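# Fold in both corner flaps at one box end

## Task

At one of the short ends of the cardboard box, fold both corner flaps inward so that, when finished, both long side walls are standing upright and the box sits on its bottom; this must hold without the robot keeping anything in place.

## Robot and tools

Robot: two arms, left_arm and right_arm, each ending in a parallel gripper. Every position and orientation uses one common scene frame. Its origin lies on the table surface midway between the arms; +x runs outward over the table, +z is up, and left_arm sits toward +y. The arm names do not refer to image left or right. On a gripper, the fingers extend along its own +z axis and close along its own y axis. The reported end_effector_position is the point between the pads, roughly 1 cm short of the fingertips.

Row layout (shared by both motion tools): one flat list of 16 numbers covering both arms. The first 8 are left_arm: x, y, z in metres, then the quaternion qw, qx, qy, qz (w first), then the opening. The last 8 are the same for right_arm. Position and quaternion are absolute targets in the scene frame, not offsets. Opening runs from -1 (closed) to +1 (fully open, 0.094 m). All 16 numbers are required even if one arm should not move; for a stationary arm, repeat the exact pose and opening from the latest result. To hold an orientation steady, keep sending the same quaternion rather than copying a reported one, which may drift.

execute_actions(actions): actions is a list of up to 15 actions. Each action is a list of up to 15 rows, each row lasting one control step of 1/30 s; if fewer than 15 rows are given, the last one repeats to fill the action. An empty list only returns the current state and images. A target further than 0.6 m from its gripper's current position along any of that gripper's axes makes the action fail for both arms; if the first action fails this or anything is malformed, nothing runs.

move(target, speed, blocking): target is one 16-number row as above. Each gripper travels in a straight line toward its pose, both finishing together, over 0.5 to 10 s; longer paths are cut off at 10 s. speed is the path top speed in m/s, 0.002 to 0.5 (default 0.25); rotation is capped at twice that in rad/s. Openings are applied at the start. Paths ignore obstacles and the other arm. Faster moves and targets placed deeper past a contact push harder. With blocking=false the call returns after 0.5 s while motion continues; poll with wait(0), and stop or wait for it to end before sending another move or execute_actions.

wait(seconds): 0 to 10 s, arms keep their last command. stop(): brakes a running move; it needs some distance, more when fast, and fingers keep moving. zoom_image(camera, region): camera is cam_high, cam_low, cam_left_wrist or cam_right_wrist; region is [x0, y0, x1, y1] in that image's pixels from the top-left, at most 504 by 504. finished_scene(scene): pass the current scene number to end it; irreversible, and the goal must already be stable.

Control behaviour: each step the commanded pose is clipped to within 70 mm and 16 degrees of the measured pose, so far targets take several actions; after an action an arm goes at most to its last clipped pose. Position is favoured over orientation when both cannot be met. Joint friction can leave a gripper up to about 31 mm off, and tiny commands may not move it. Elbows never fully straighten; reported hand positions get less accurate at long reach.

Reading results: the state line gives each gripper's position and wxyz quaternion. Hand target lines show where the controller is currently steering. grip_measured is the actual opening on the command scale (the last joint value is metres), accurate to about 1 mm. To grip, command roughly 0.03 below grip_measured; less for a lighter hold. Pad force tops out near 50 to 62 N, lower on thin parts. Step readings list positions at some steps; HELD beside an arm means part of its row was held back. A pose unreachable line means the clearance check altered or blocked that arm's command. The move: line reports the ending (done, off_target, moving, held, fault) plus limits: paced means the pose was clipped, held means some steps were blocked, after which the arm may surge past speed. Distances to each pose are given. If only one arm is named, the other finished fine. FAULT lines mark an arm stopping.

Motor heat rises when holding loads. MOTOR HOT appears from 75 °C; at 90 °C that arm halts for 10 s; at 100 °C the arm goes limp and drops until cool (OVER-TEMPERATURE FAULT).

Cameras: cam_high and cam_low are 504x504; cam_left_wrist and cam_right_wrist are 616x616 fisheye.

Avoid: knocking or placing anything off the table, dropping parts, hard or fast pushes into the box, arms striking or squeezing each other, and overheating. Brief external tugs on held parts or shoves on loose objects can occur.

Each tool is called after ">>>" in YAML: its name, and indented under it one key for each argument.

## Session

>>> execute_actions:
  actions: []

Scene clock: 0.00 s.
left_arm: end_effector_position=(+0.3491, +0.4049, +0.4097) grip_measured=-0.394 end_effector_quat_wxyz=(+0.711, -0.061, +0.698, +0.068) | right_arm: end_effector_position=(+0.3706, -0.1706, +0.3931) grip_measured=+1.000 end_effector_quat_wxyz=(+0.695, -0.073, +0.711, +0.079)
Joint positions: left_arm=[-0.016  1.034  1.053 -0.     0.008  0.008  0.028] | right_arm=[ 0.014  1.054  1.035 -0.004  0.006  0.012  0.094]
Joint velocities: left_arm=[ 0.012 -0.002 -0.002  0.007 -0.037  0.022 -0.   ] | right_arm=[-0.007  0.007 -0.012 -0.022  0.051  0.022  0.   ]
Hand target (left_arm): +0.349, +0.405, +0.410; +0.711, -0.061, +0.698, +0.068
Hand target (right_arm): +0.371, -0.171, +0.393; +0.695, -0.073, +0.711, +0.079

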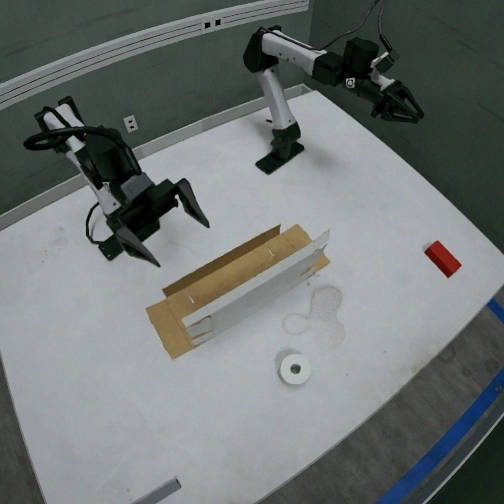

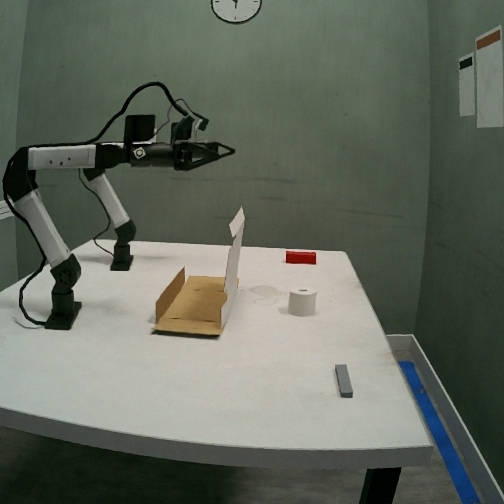

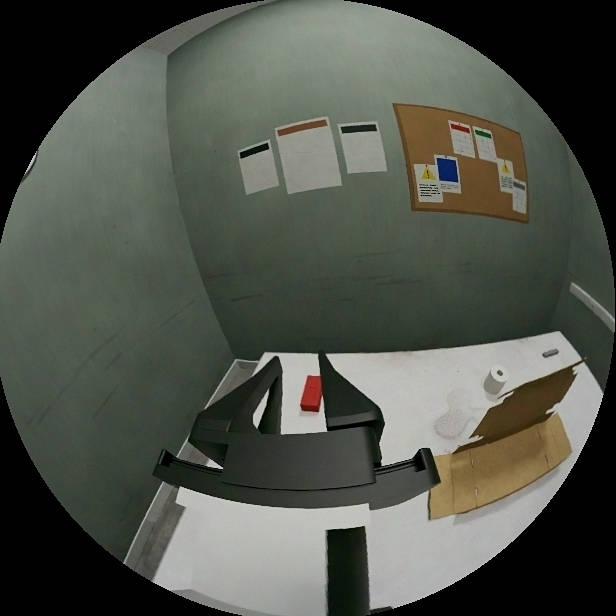

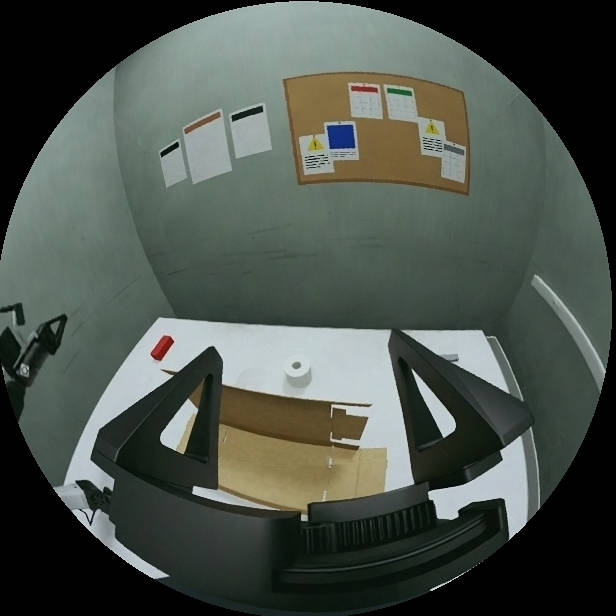

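>>> move:
  target: [0.24,0.0,0.13,0.21,0.675,0.675,-0.21,0.7,0.2,-0.3,0.15,-0.21,0.675,0.675,0.21,-1]

Scene clock: 11.07 s.
left_arm: end_effector_position=(+0.2404, +0.0069, +0.1322) grip_measured=+0.697 end_effector_quat_wxyz=(+0.226, +0.667, +0.677, -0.215) | right_arm: end_effector_position=(+0.2006, -0.3034, +0.1602) grip_measured=-0.992 end_effector_quat_wxyz=(-0.131, +0.686, +0.683, +0.214)
Joint positions: left_arm=[-0.931  1.719  1.327 -0.711  0.446  0.723  0.08 ] | right_arm=[-0.831  1.447  1.236 -1.565 -0.468  0.904  0.   ]
Joint velocities: left_arm=[-0.007 -0.007  0.002 -0.066 -0.037 -0.037 -0.   ] | right_arm=[ 0.002 -0.002  0.007 -0.066 -0.037  0.007 -0.   ]
Hand target (left_arm): +0.237, +0.002, +0.130; +0.219, +0.672, +0.672, -0.221
Hand target (right_arm): +0.196, -0.300, +0.155; -0.153, +0.693, +0.671, +0.215
Off the commanded pose (left_arm): 0.007 m, 2 deg.
Off the commanded pose (right_arm): 0.011 m, 9 deg.
joint sent to its limit (right arm) — the command would take joint 4 (wrist pitch) past its lower limit, so that joint was sent only as far as its limit.
move: off_target (right_arm)

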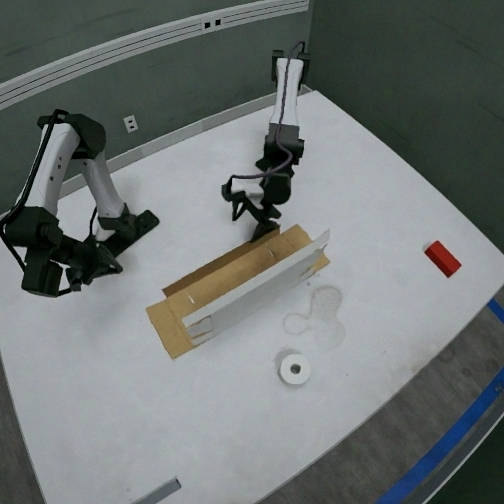

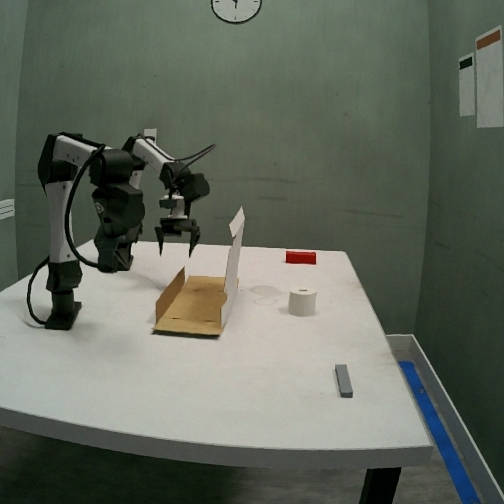

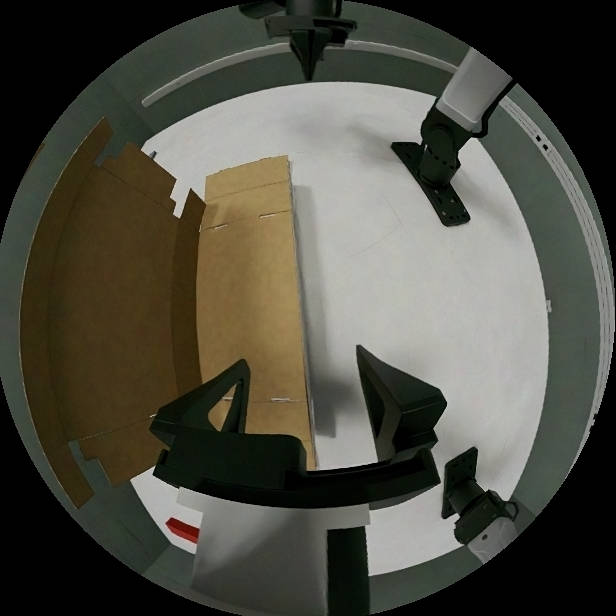

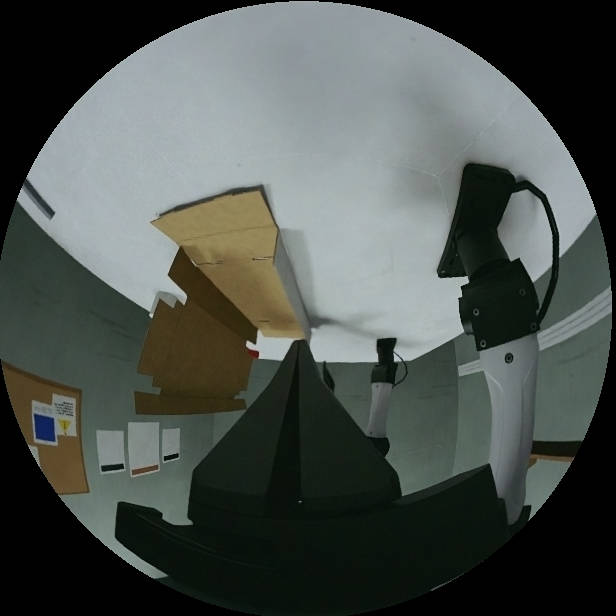

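>>> move:
  target: [0.245,-0.06,0.03,0.21,0.675,0.675,-0.21,0.7,0.2,-0.3,0.12,-0.21,0.675,0.675,0.21,-1]
  speed: 0.1

>>> move:
  target: [0.245,-0.06,0.03,0.21,0.675,0.675,-0.21,-1,0.2,-0.3,0.12,-0.21,0.675,0.675,0.21,-1]

>>> move:
  target: [0.322,0.022,0.03,0.05,0.915,0.379,-0.12,-1,0.2,-0.3,0.1,0.487,-0.356,0.764,0.227,-1]
  speed: 0.12

Scene clock: 20.77 s.
left_arm: end_effector_position=(+0.2442, -0.0559, +0.0364) grip_measured=+0.697 end_effector_quat_wxyz=(+0.211, +0.674, +0.675, -0.215) | right_arm: end_effector_position=(+0.2008, -0.3032, +0.1271) grip_measured=-0.992 end_effector_quat_wxyz=(-0.197, +0.678, +0.677, +0.207)
Joint positions: left_arm=[-1.043  2.012  1.324 -0.407  0.399  0.634  0.08 ] | right_arm=[-0.831  1.581  1.193 -1.536 -0.469  0.863  0.   ]
Joint velocities: left_arm=[ 0.002  0.007 -0.017  0.022  0.007 -0.081 -0.001] | right_arm=[-0.007 -0.002 -0.002  0.007 -0.037 -0.066 -0.001]
Hand target (left_arm): +0.245, -0.061, +0.031; +0.210, +0.675, +0.675, -0.211
Hand target (right_arm): +0.199, -0.300, +0.121; -0.210, +0.675, +0.676, +0.209
Off the commanded pose (left_arm): 0.008 m, 1 deg.
Off the commanded pose (right_arm): 0.008 m, 2 deg.
move: done

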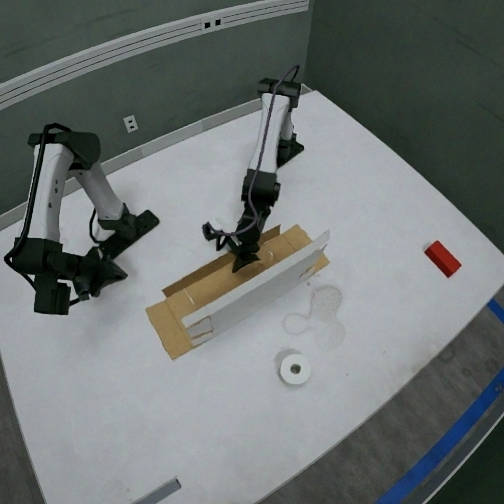

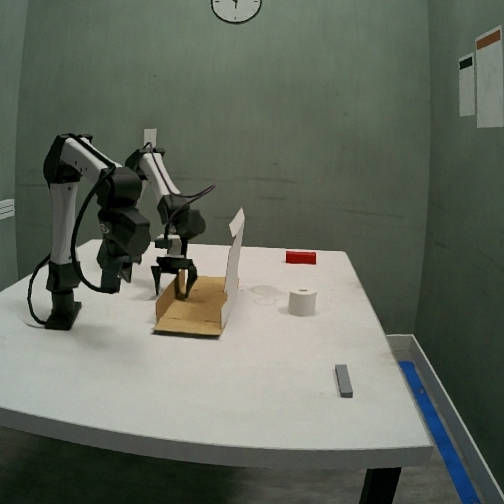

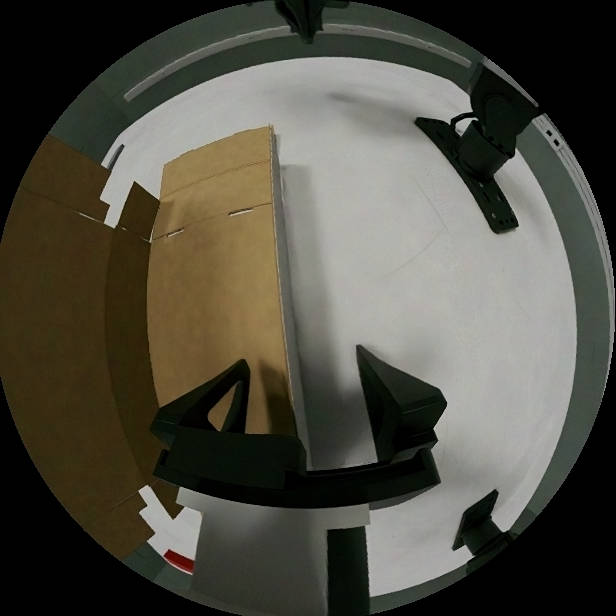

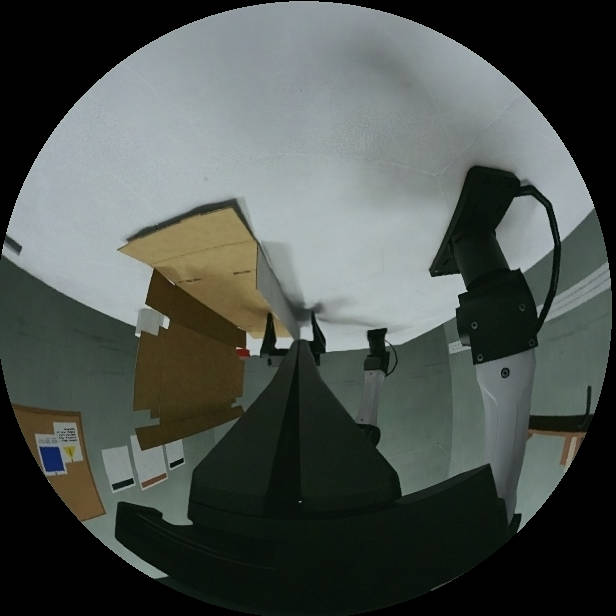

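Scene clock: 21.47 s.
left_arm: end_effector_position=(+0.2473, -0.0572, +0.0373) grip_measured=-0.978 end_effector_quat_wxyz=(+0.218, +0.675, +0.673, -0.211) | right_arm: end_effector_position=(+0.2013, -0.3033, +0.1270) grip_measured=-0.992 end_effector_quat_wxyz=(-0.196, +0.678, +0.678, +0.208)
Joint positions: left_arm=[-1.043  2.012  1.324 -0.393  0.39   0.638  0.001] | right_arm=[-0.831  1.581  1.193 -1.534 -0.471  0.863  0.   ]
Joint velocities: left_arm=[ 0.017 -0.017 -0.007 -0.037  0.022  0.037  0.   ] | right_arm=[-0.007 -0.002  0.002  0.022 -0.007 -0.007 -0.   ]
Hand target (left_arm): +0.245, -0.060, +0.030; +0.210, +0.675, +0.675, -0.210
Hand target (right_arm): +0.200, -0.300, +0.120; -0.210, +0.675, +0.675, +0.210
Off the commanded pose (left_arm): 0.008 m, 1 deg.
Off the commanded pose (right_arm): 0.008 m, 2 deg.
move: done

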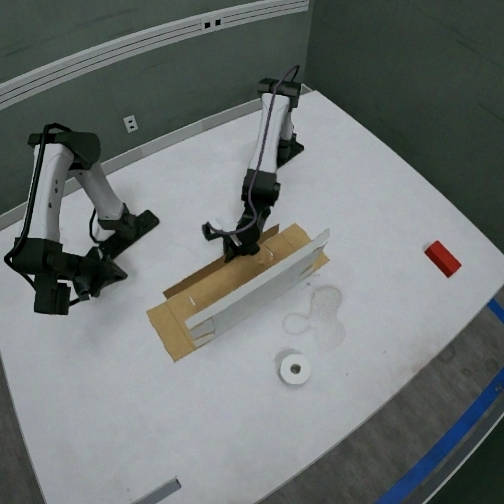

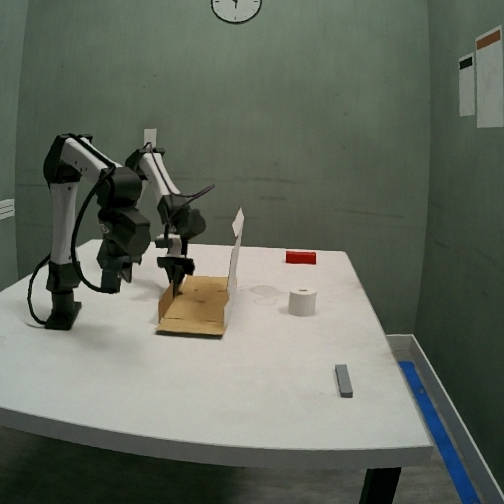

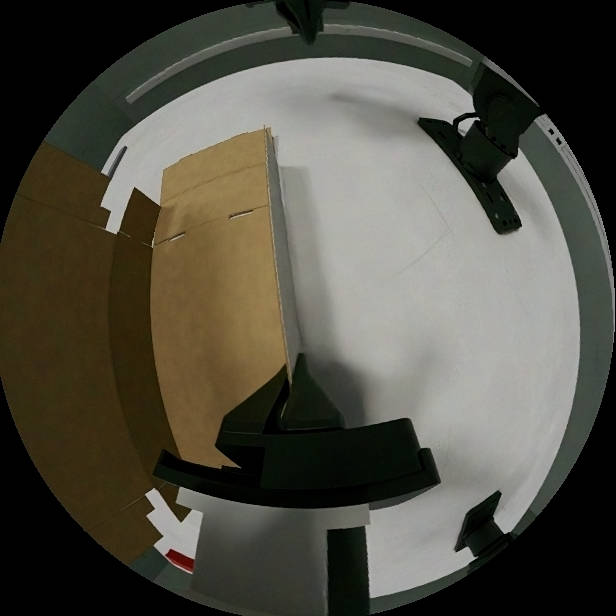

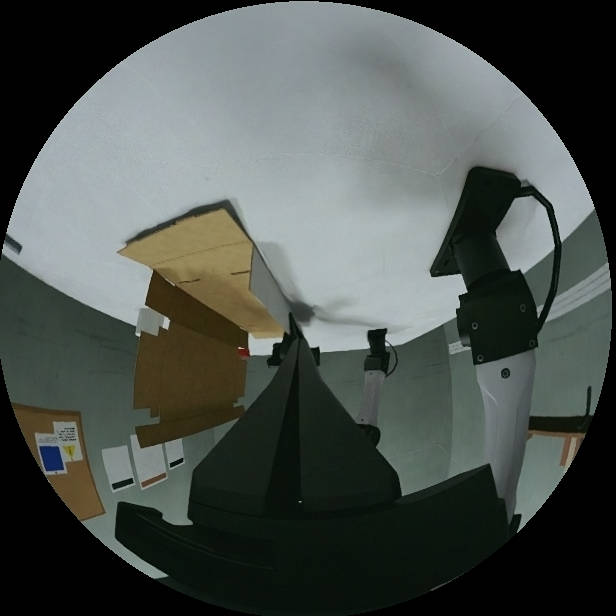

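Scene clock: 31.87 s.
left_arm: end_effector_position=(+0.3106, -0.0012, +0.0445) grip_measured=-0.979 end_effector_quat_wxyz=(+0.102, +0.893, +0.414, -0.147) | right_arm: end_effector_position=(+0.2024, -0.2997, +0.1041) grip_measured=-0.992 end_effector_quat_wxyz=(+0.436, -0.247, +0.830, +0.244)
Joint positions: left_arm=[-0.875  2.342  2.008 -1.186  0.356  1.596  0.001] | right_arm=[-1.199  1.436  0.72  -1.213 -1.007 -1.768  0.   ]
Joint velocities: left_arm=[-0.012 -0.002 -0.007 -0.037 -0.037 -0.081 -0.001] | right_arm=[-0.002  0.007  0.002 -0.007 -0.022 -0.051 -0.001]
Hand target (left_arm): +0.315, +0.013, +0.031; +0.071, +0.897, +0.417, -0.132
Hand target (right_arm): +0.201, -0.299, +0.103; +0.438, -0.238, +0.829, +0.254
Off the commanded pose (left_arm): 0.030 m, 8 deg.
Off the commanded pose (right_arm): 0.005 m, 16 deg.
move: off_target (left_arm, right_arm; path cut at 10 s)

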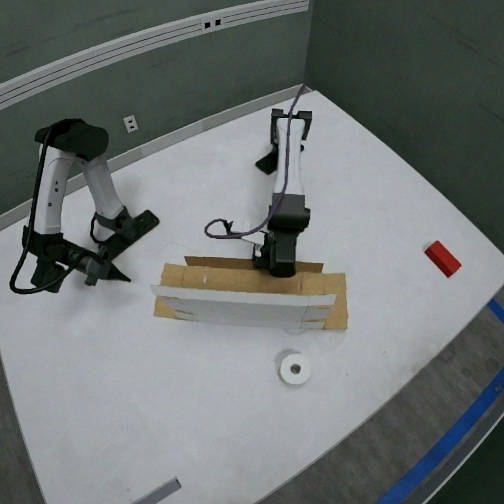

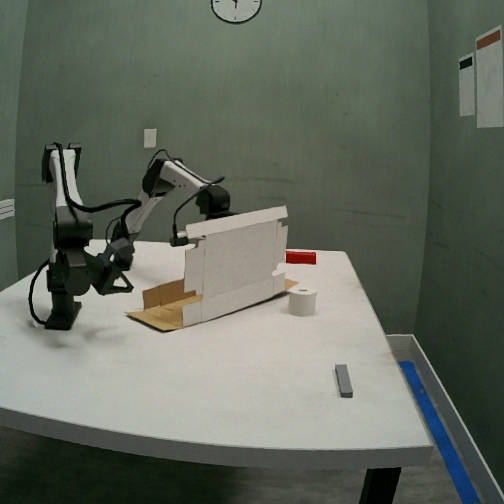

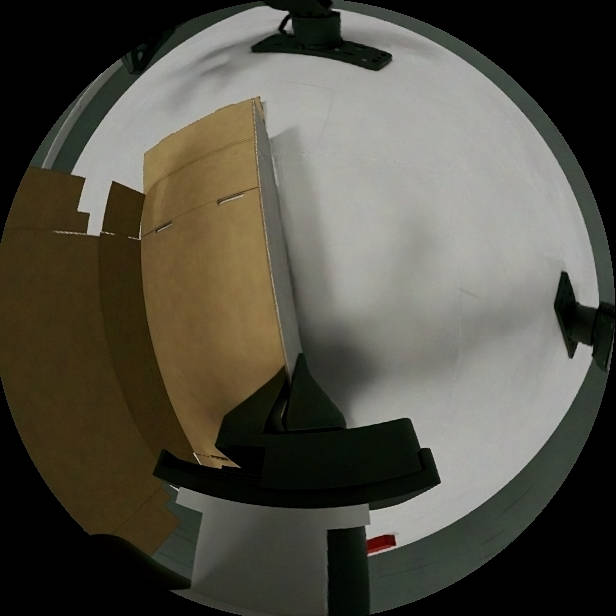

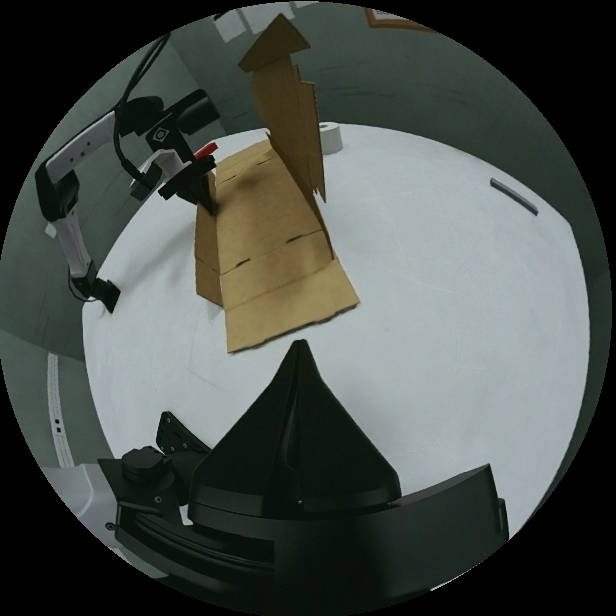

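>>> move:
  target: [0.35,0.095,0.025,0.05,0.915,0.379,-0.12,-1,0.33,-0.27,0.05,0.426,-0.514,0.669,0.327,-1]
  speed: 0.12

>>> move:
  target: [0.35,0.095,0.025,0.05,0.915,0.379,-0.12,-1,0.385,-0.19,0.045,0.426,-0.514,0.669,0.327,-1]
  speed: 0.08

Scene clock: 44.73 s.
left_arm: end_effector_position=(+0.3505, +0.0779, +0.0417) grip_measured=-0.979 end_effector_quat_wxyz=(+0.085, +0.914, +0.376, -0.129) | right_arm: end_effector_position=(+0.3235, -0.2687, +0.0487) grip_measured=-0.992 end_effector_quat_wxyz=(+0.419, -0.507, +0.681, +0.321)
Joint positions: left_arm=[-0.699  2.342  2.008 -1.271  0.309  1.874  0.001] | right_arm=[-0.732  2.112  1.241 -1.16  -1.055 -2.074  0.   ]
Joint velocities: left_arm=[ 0.002 -0.012 -0.002 -0.022  0.007  0.066 -0.001] | right_arm=[ 0.012 -0.002  0.002 -0.037  0.037 -0.066  0.   ]
Hand target (left_arm): +0.352, +0.094, +0.025; +0.050, +0.916, +0.379, -0.119
Hand target (right_arm): +0.328, -0.269, +0.049; +0.418, -0.513, +0.678, +0.321
Off the commanded pose (left_arm): 0.024 m, 4 deg.
Off the commanded pose (right_arm): 0.007 m, 2 deg.
joint sent to its limit (right arm) — the command would take joint 6 (wrist roll) past its lower limit, so that joint was sent only as far as its limit.
move: off_target (left_arm)

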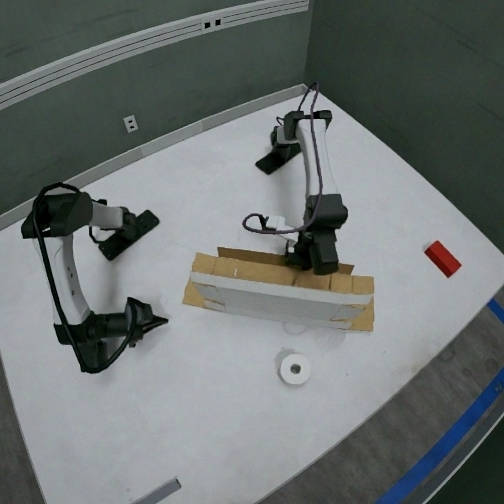

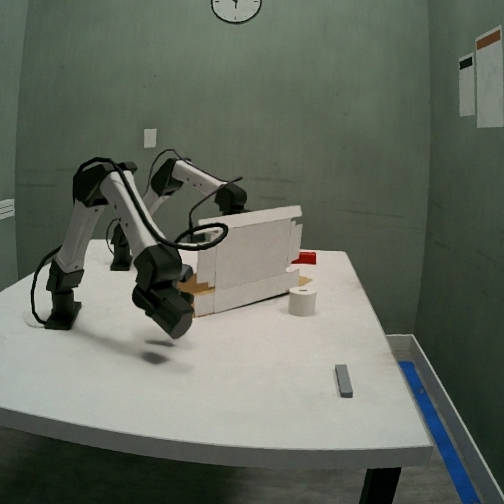

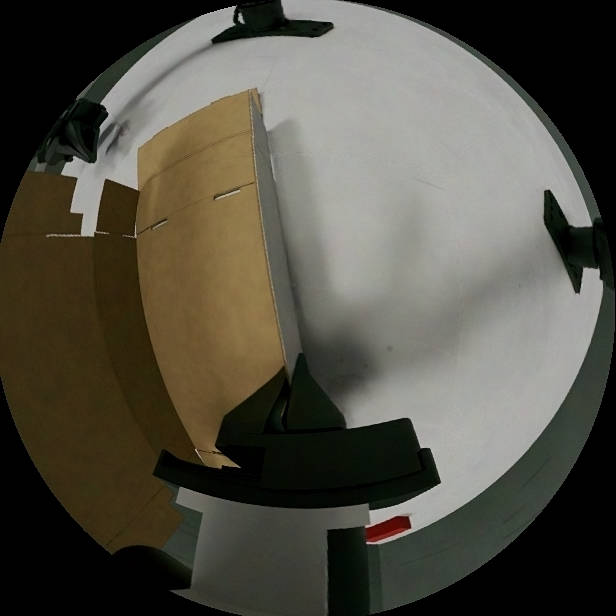

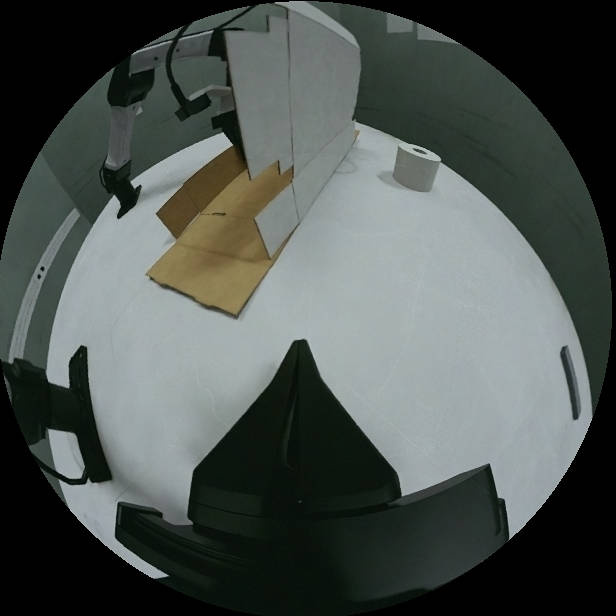

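Scene clock: 46.57 s.
left_arm: end_effector_position=(+0.3504, +0.0779, +0.0417) grip_measured=-0.979 end_effector_quat_wxyz=(+0.086, +0.914, +0.375, -0.129) | right_arm: end_effector_position=(+0.3898, -0.1943, +0.0420) grip_measured=-0.992 end_effector_quat_wxyz=(+0.423, -0.517, +0.671, +0.320)
Joint positions: left_arm=[-0.699  2.342  2.008 -1.271  0.31   1.876  0.001] | right_arm=[-0.459  2.112  1.241 -0.667 -1.119 -1.543  0.   ]
Joint velocities: left_arm=[ 0.012  0.002 -0.017 -0.007 -0.037  0.066 -0.   ] | right_arm=[-0.017  0.007  0.002 -0.037  0.037 -0.007  0.001]
Hand target (left_arm): +0.350, +0.095, +0.026; +0.050, +0.916, +0.379, -0.121
Hand target (right_arm): +0.384, -0.190, +0.043; +0.424, -0.515, +0.671, +0.325
Off the commanded pose (left_arm): 0.024 m, 4 deg.
Off the commanded pose (right_arm): 0.007 m, 1 deg.
move: off_target (left_arm)

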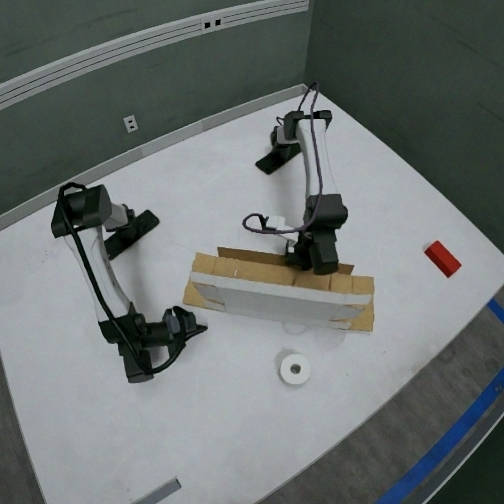

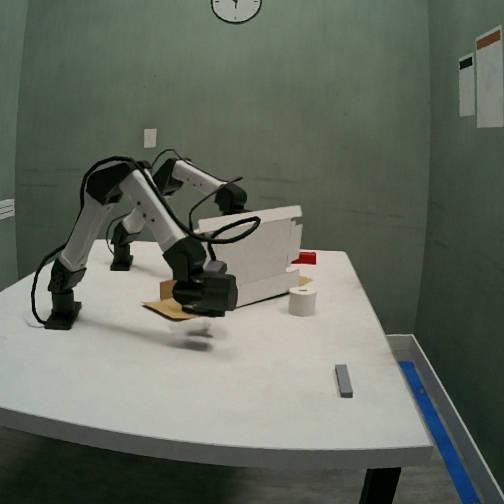

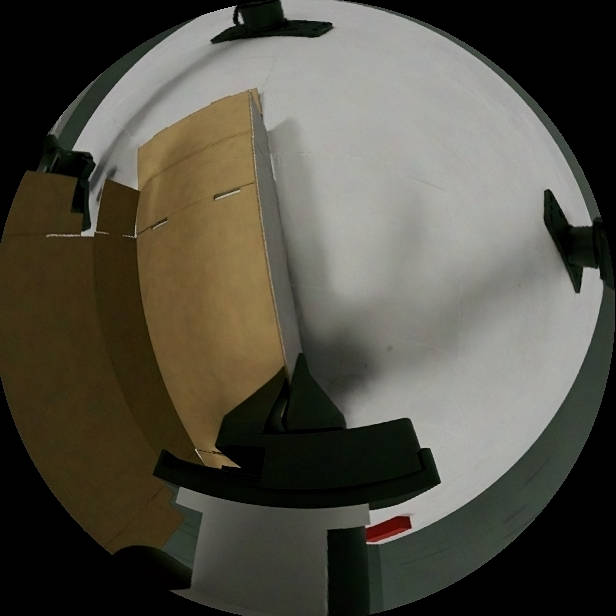

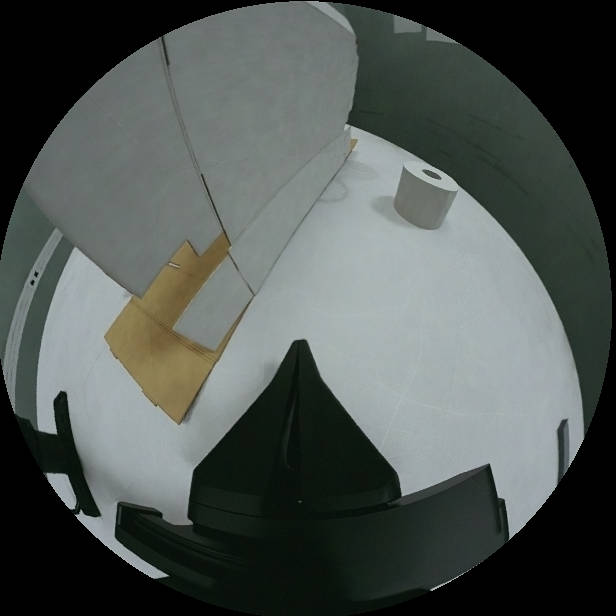

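>>> move:
  target: [0.35,0.095,0.025,0.05,0.915,0.379,-0.12,-1,0.34,-0.205,0.04,0.487,-0.356,0.764,0.227,-1]
  speed: 0.12

>>> move:
  target: [0.35,0.095,0.025,0.05,0.915,0.379,-0.12,-1,0.30,-0.145,0.045,0.487,-0.356,0.764,0.227,-1]
  speed: 0.04

Scene clock: 54.73 s.
left_arm: end_effector_position=(+0.3504, +0.0779, +0.0417) grip_measured=-0.979 end_effector_quat_wxyz=(+0.086, +0.914, +0.375, -0.129) | right_arm: end_effector_position=(+0.3432, -0.2034, +0.0377) grip_measured=-0.992 end_effector_quat_wxyz=(+0.485, -0.357, +0.763, +0.236)
Joint positions: left_arm=[-0.699  2.342  2.008 -1.271  0.31   1.877  0.001] | right_arm=[-0.489  1.744  0.539  0.334 -0.991 -0.767  0.   ]
Joint velocities: left_arm=[-0.002  0.007  0.007 -0.051 -0.022 -0.066 -0.001] | right_arm=[ 0.007  0.002  0.002  0.051 -0.007  0.095 -0.   ]
Hand target (left_arm): +0.350, +0.095, +0.026; +0.050, +0.916, +0.379, -0.121
Hand target (right_arm): +0.340, -0.206, +0.040; +0.489, -0.354, +0.764, +0.229
Off the commanded pose (left_arm): 0.024 m, 4 deg.
Off the commanded pose (right_arm): 0.004 m, 1 deg.
move: off_target (left_arm)

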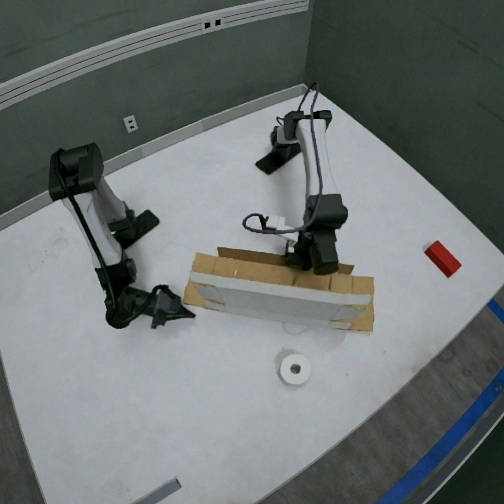

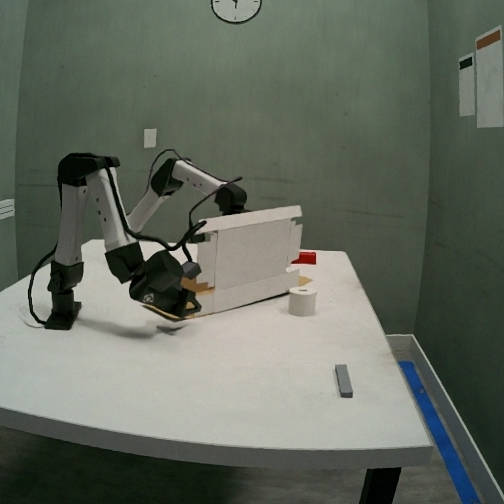

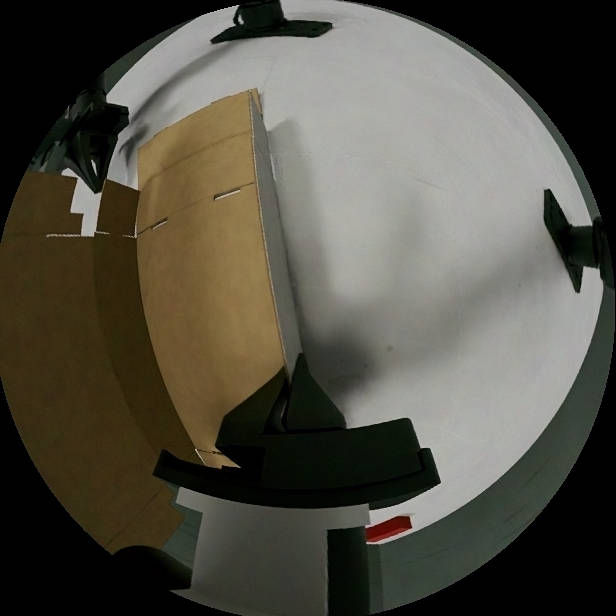

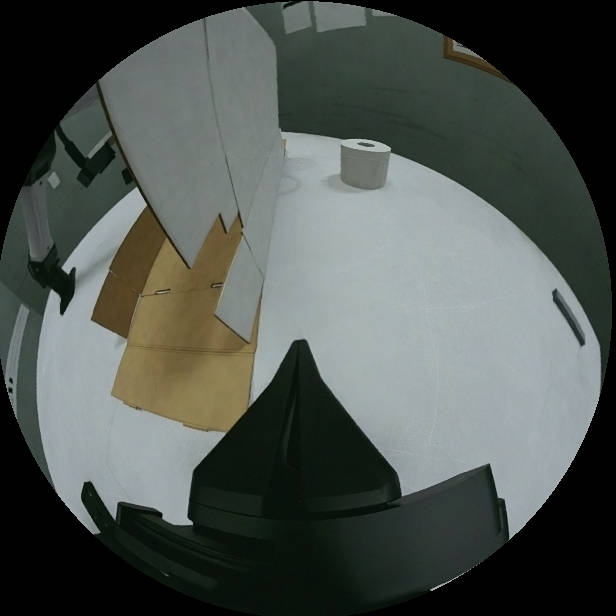

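Scene clock: 56.80 s.
left_arm: end_effector_position=(+0.3504, +0.0779, +0.0417) grip_measured=-0.979 end_effector_quat_wxyz=(+0.086, +0.914, +0.374, -0.129) | right_arm: end_effector_position=(+0.3027, -0.1481, +0.0430) grip_measured=-0.992 end_effector_quat_wxyz=(+0.482, -0.357, +0.766, +0.230)
Joint positions: left_arm=[-0.699  2.342  2.008 -1.271  0.31   1.878  0.001] | right_arm=[-0.278  1.551  0.301  0.562 -0.826 -0.534  0.   ]
Joint velocities: left_arm=[-0.002 -0.002 -0.002  0.022 -0.022  0.007  0.001] | right_arm=[ 0.007 -0.017 -0.007  0.022 -0.007  0.051 -0.   ]
Hand target (left_arm): +0.350, +0.095, +0.026; +0.050, +0.916, +0.379, -0.121
Hand target (right_arm): +0.299, -0.147, +0.045; +0.487, -0.357, +0.765, +0.226
Off the commanded pose (left_arm): 0.024 m, 4 deg.
Off the commanded pose (right_arm): 0.005 m, 1 deg.
move: off_target (left_arm)

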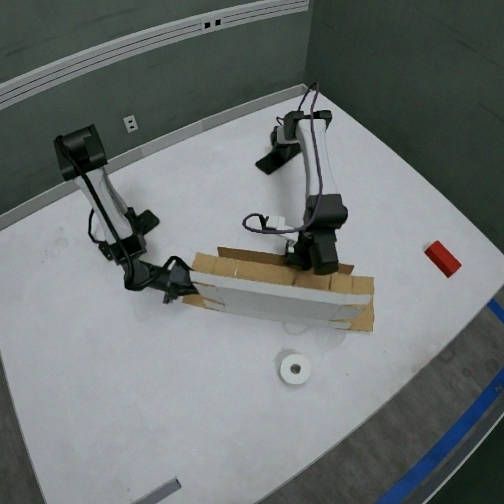

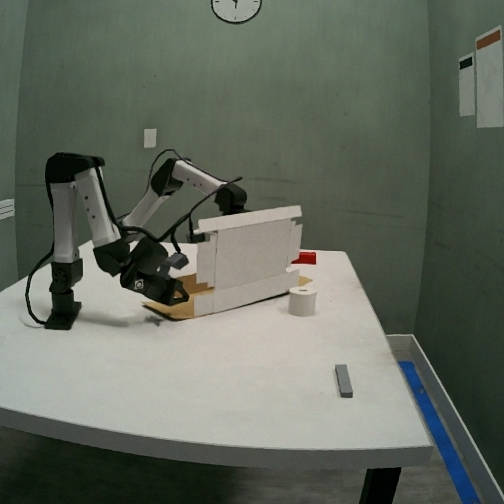

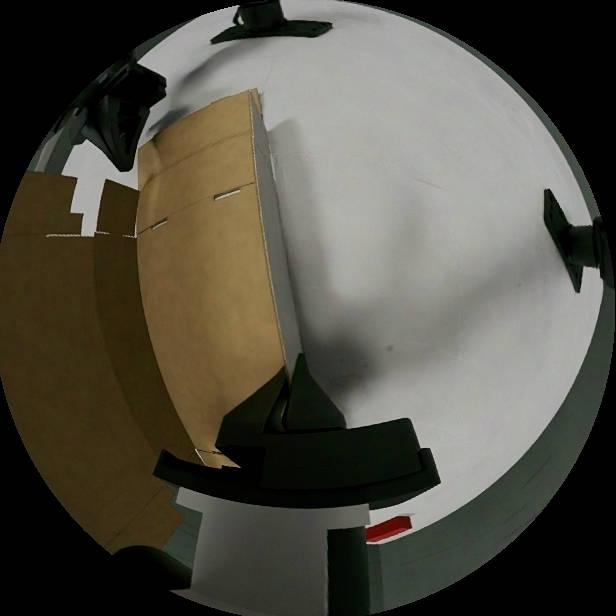

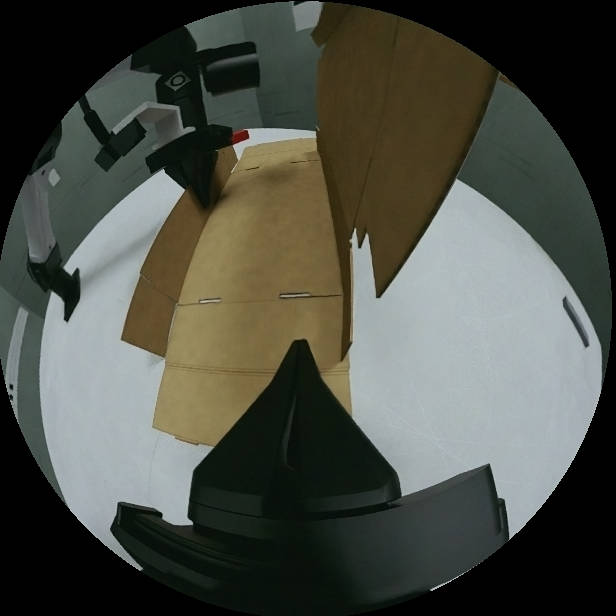

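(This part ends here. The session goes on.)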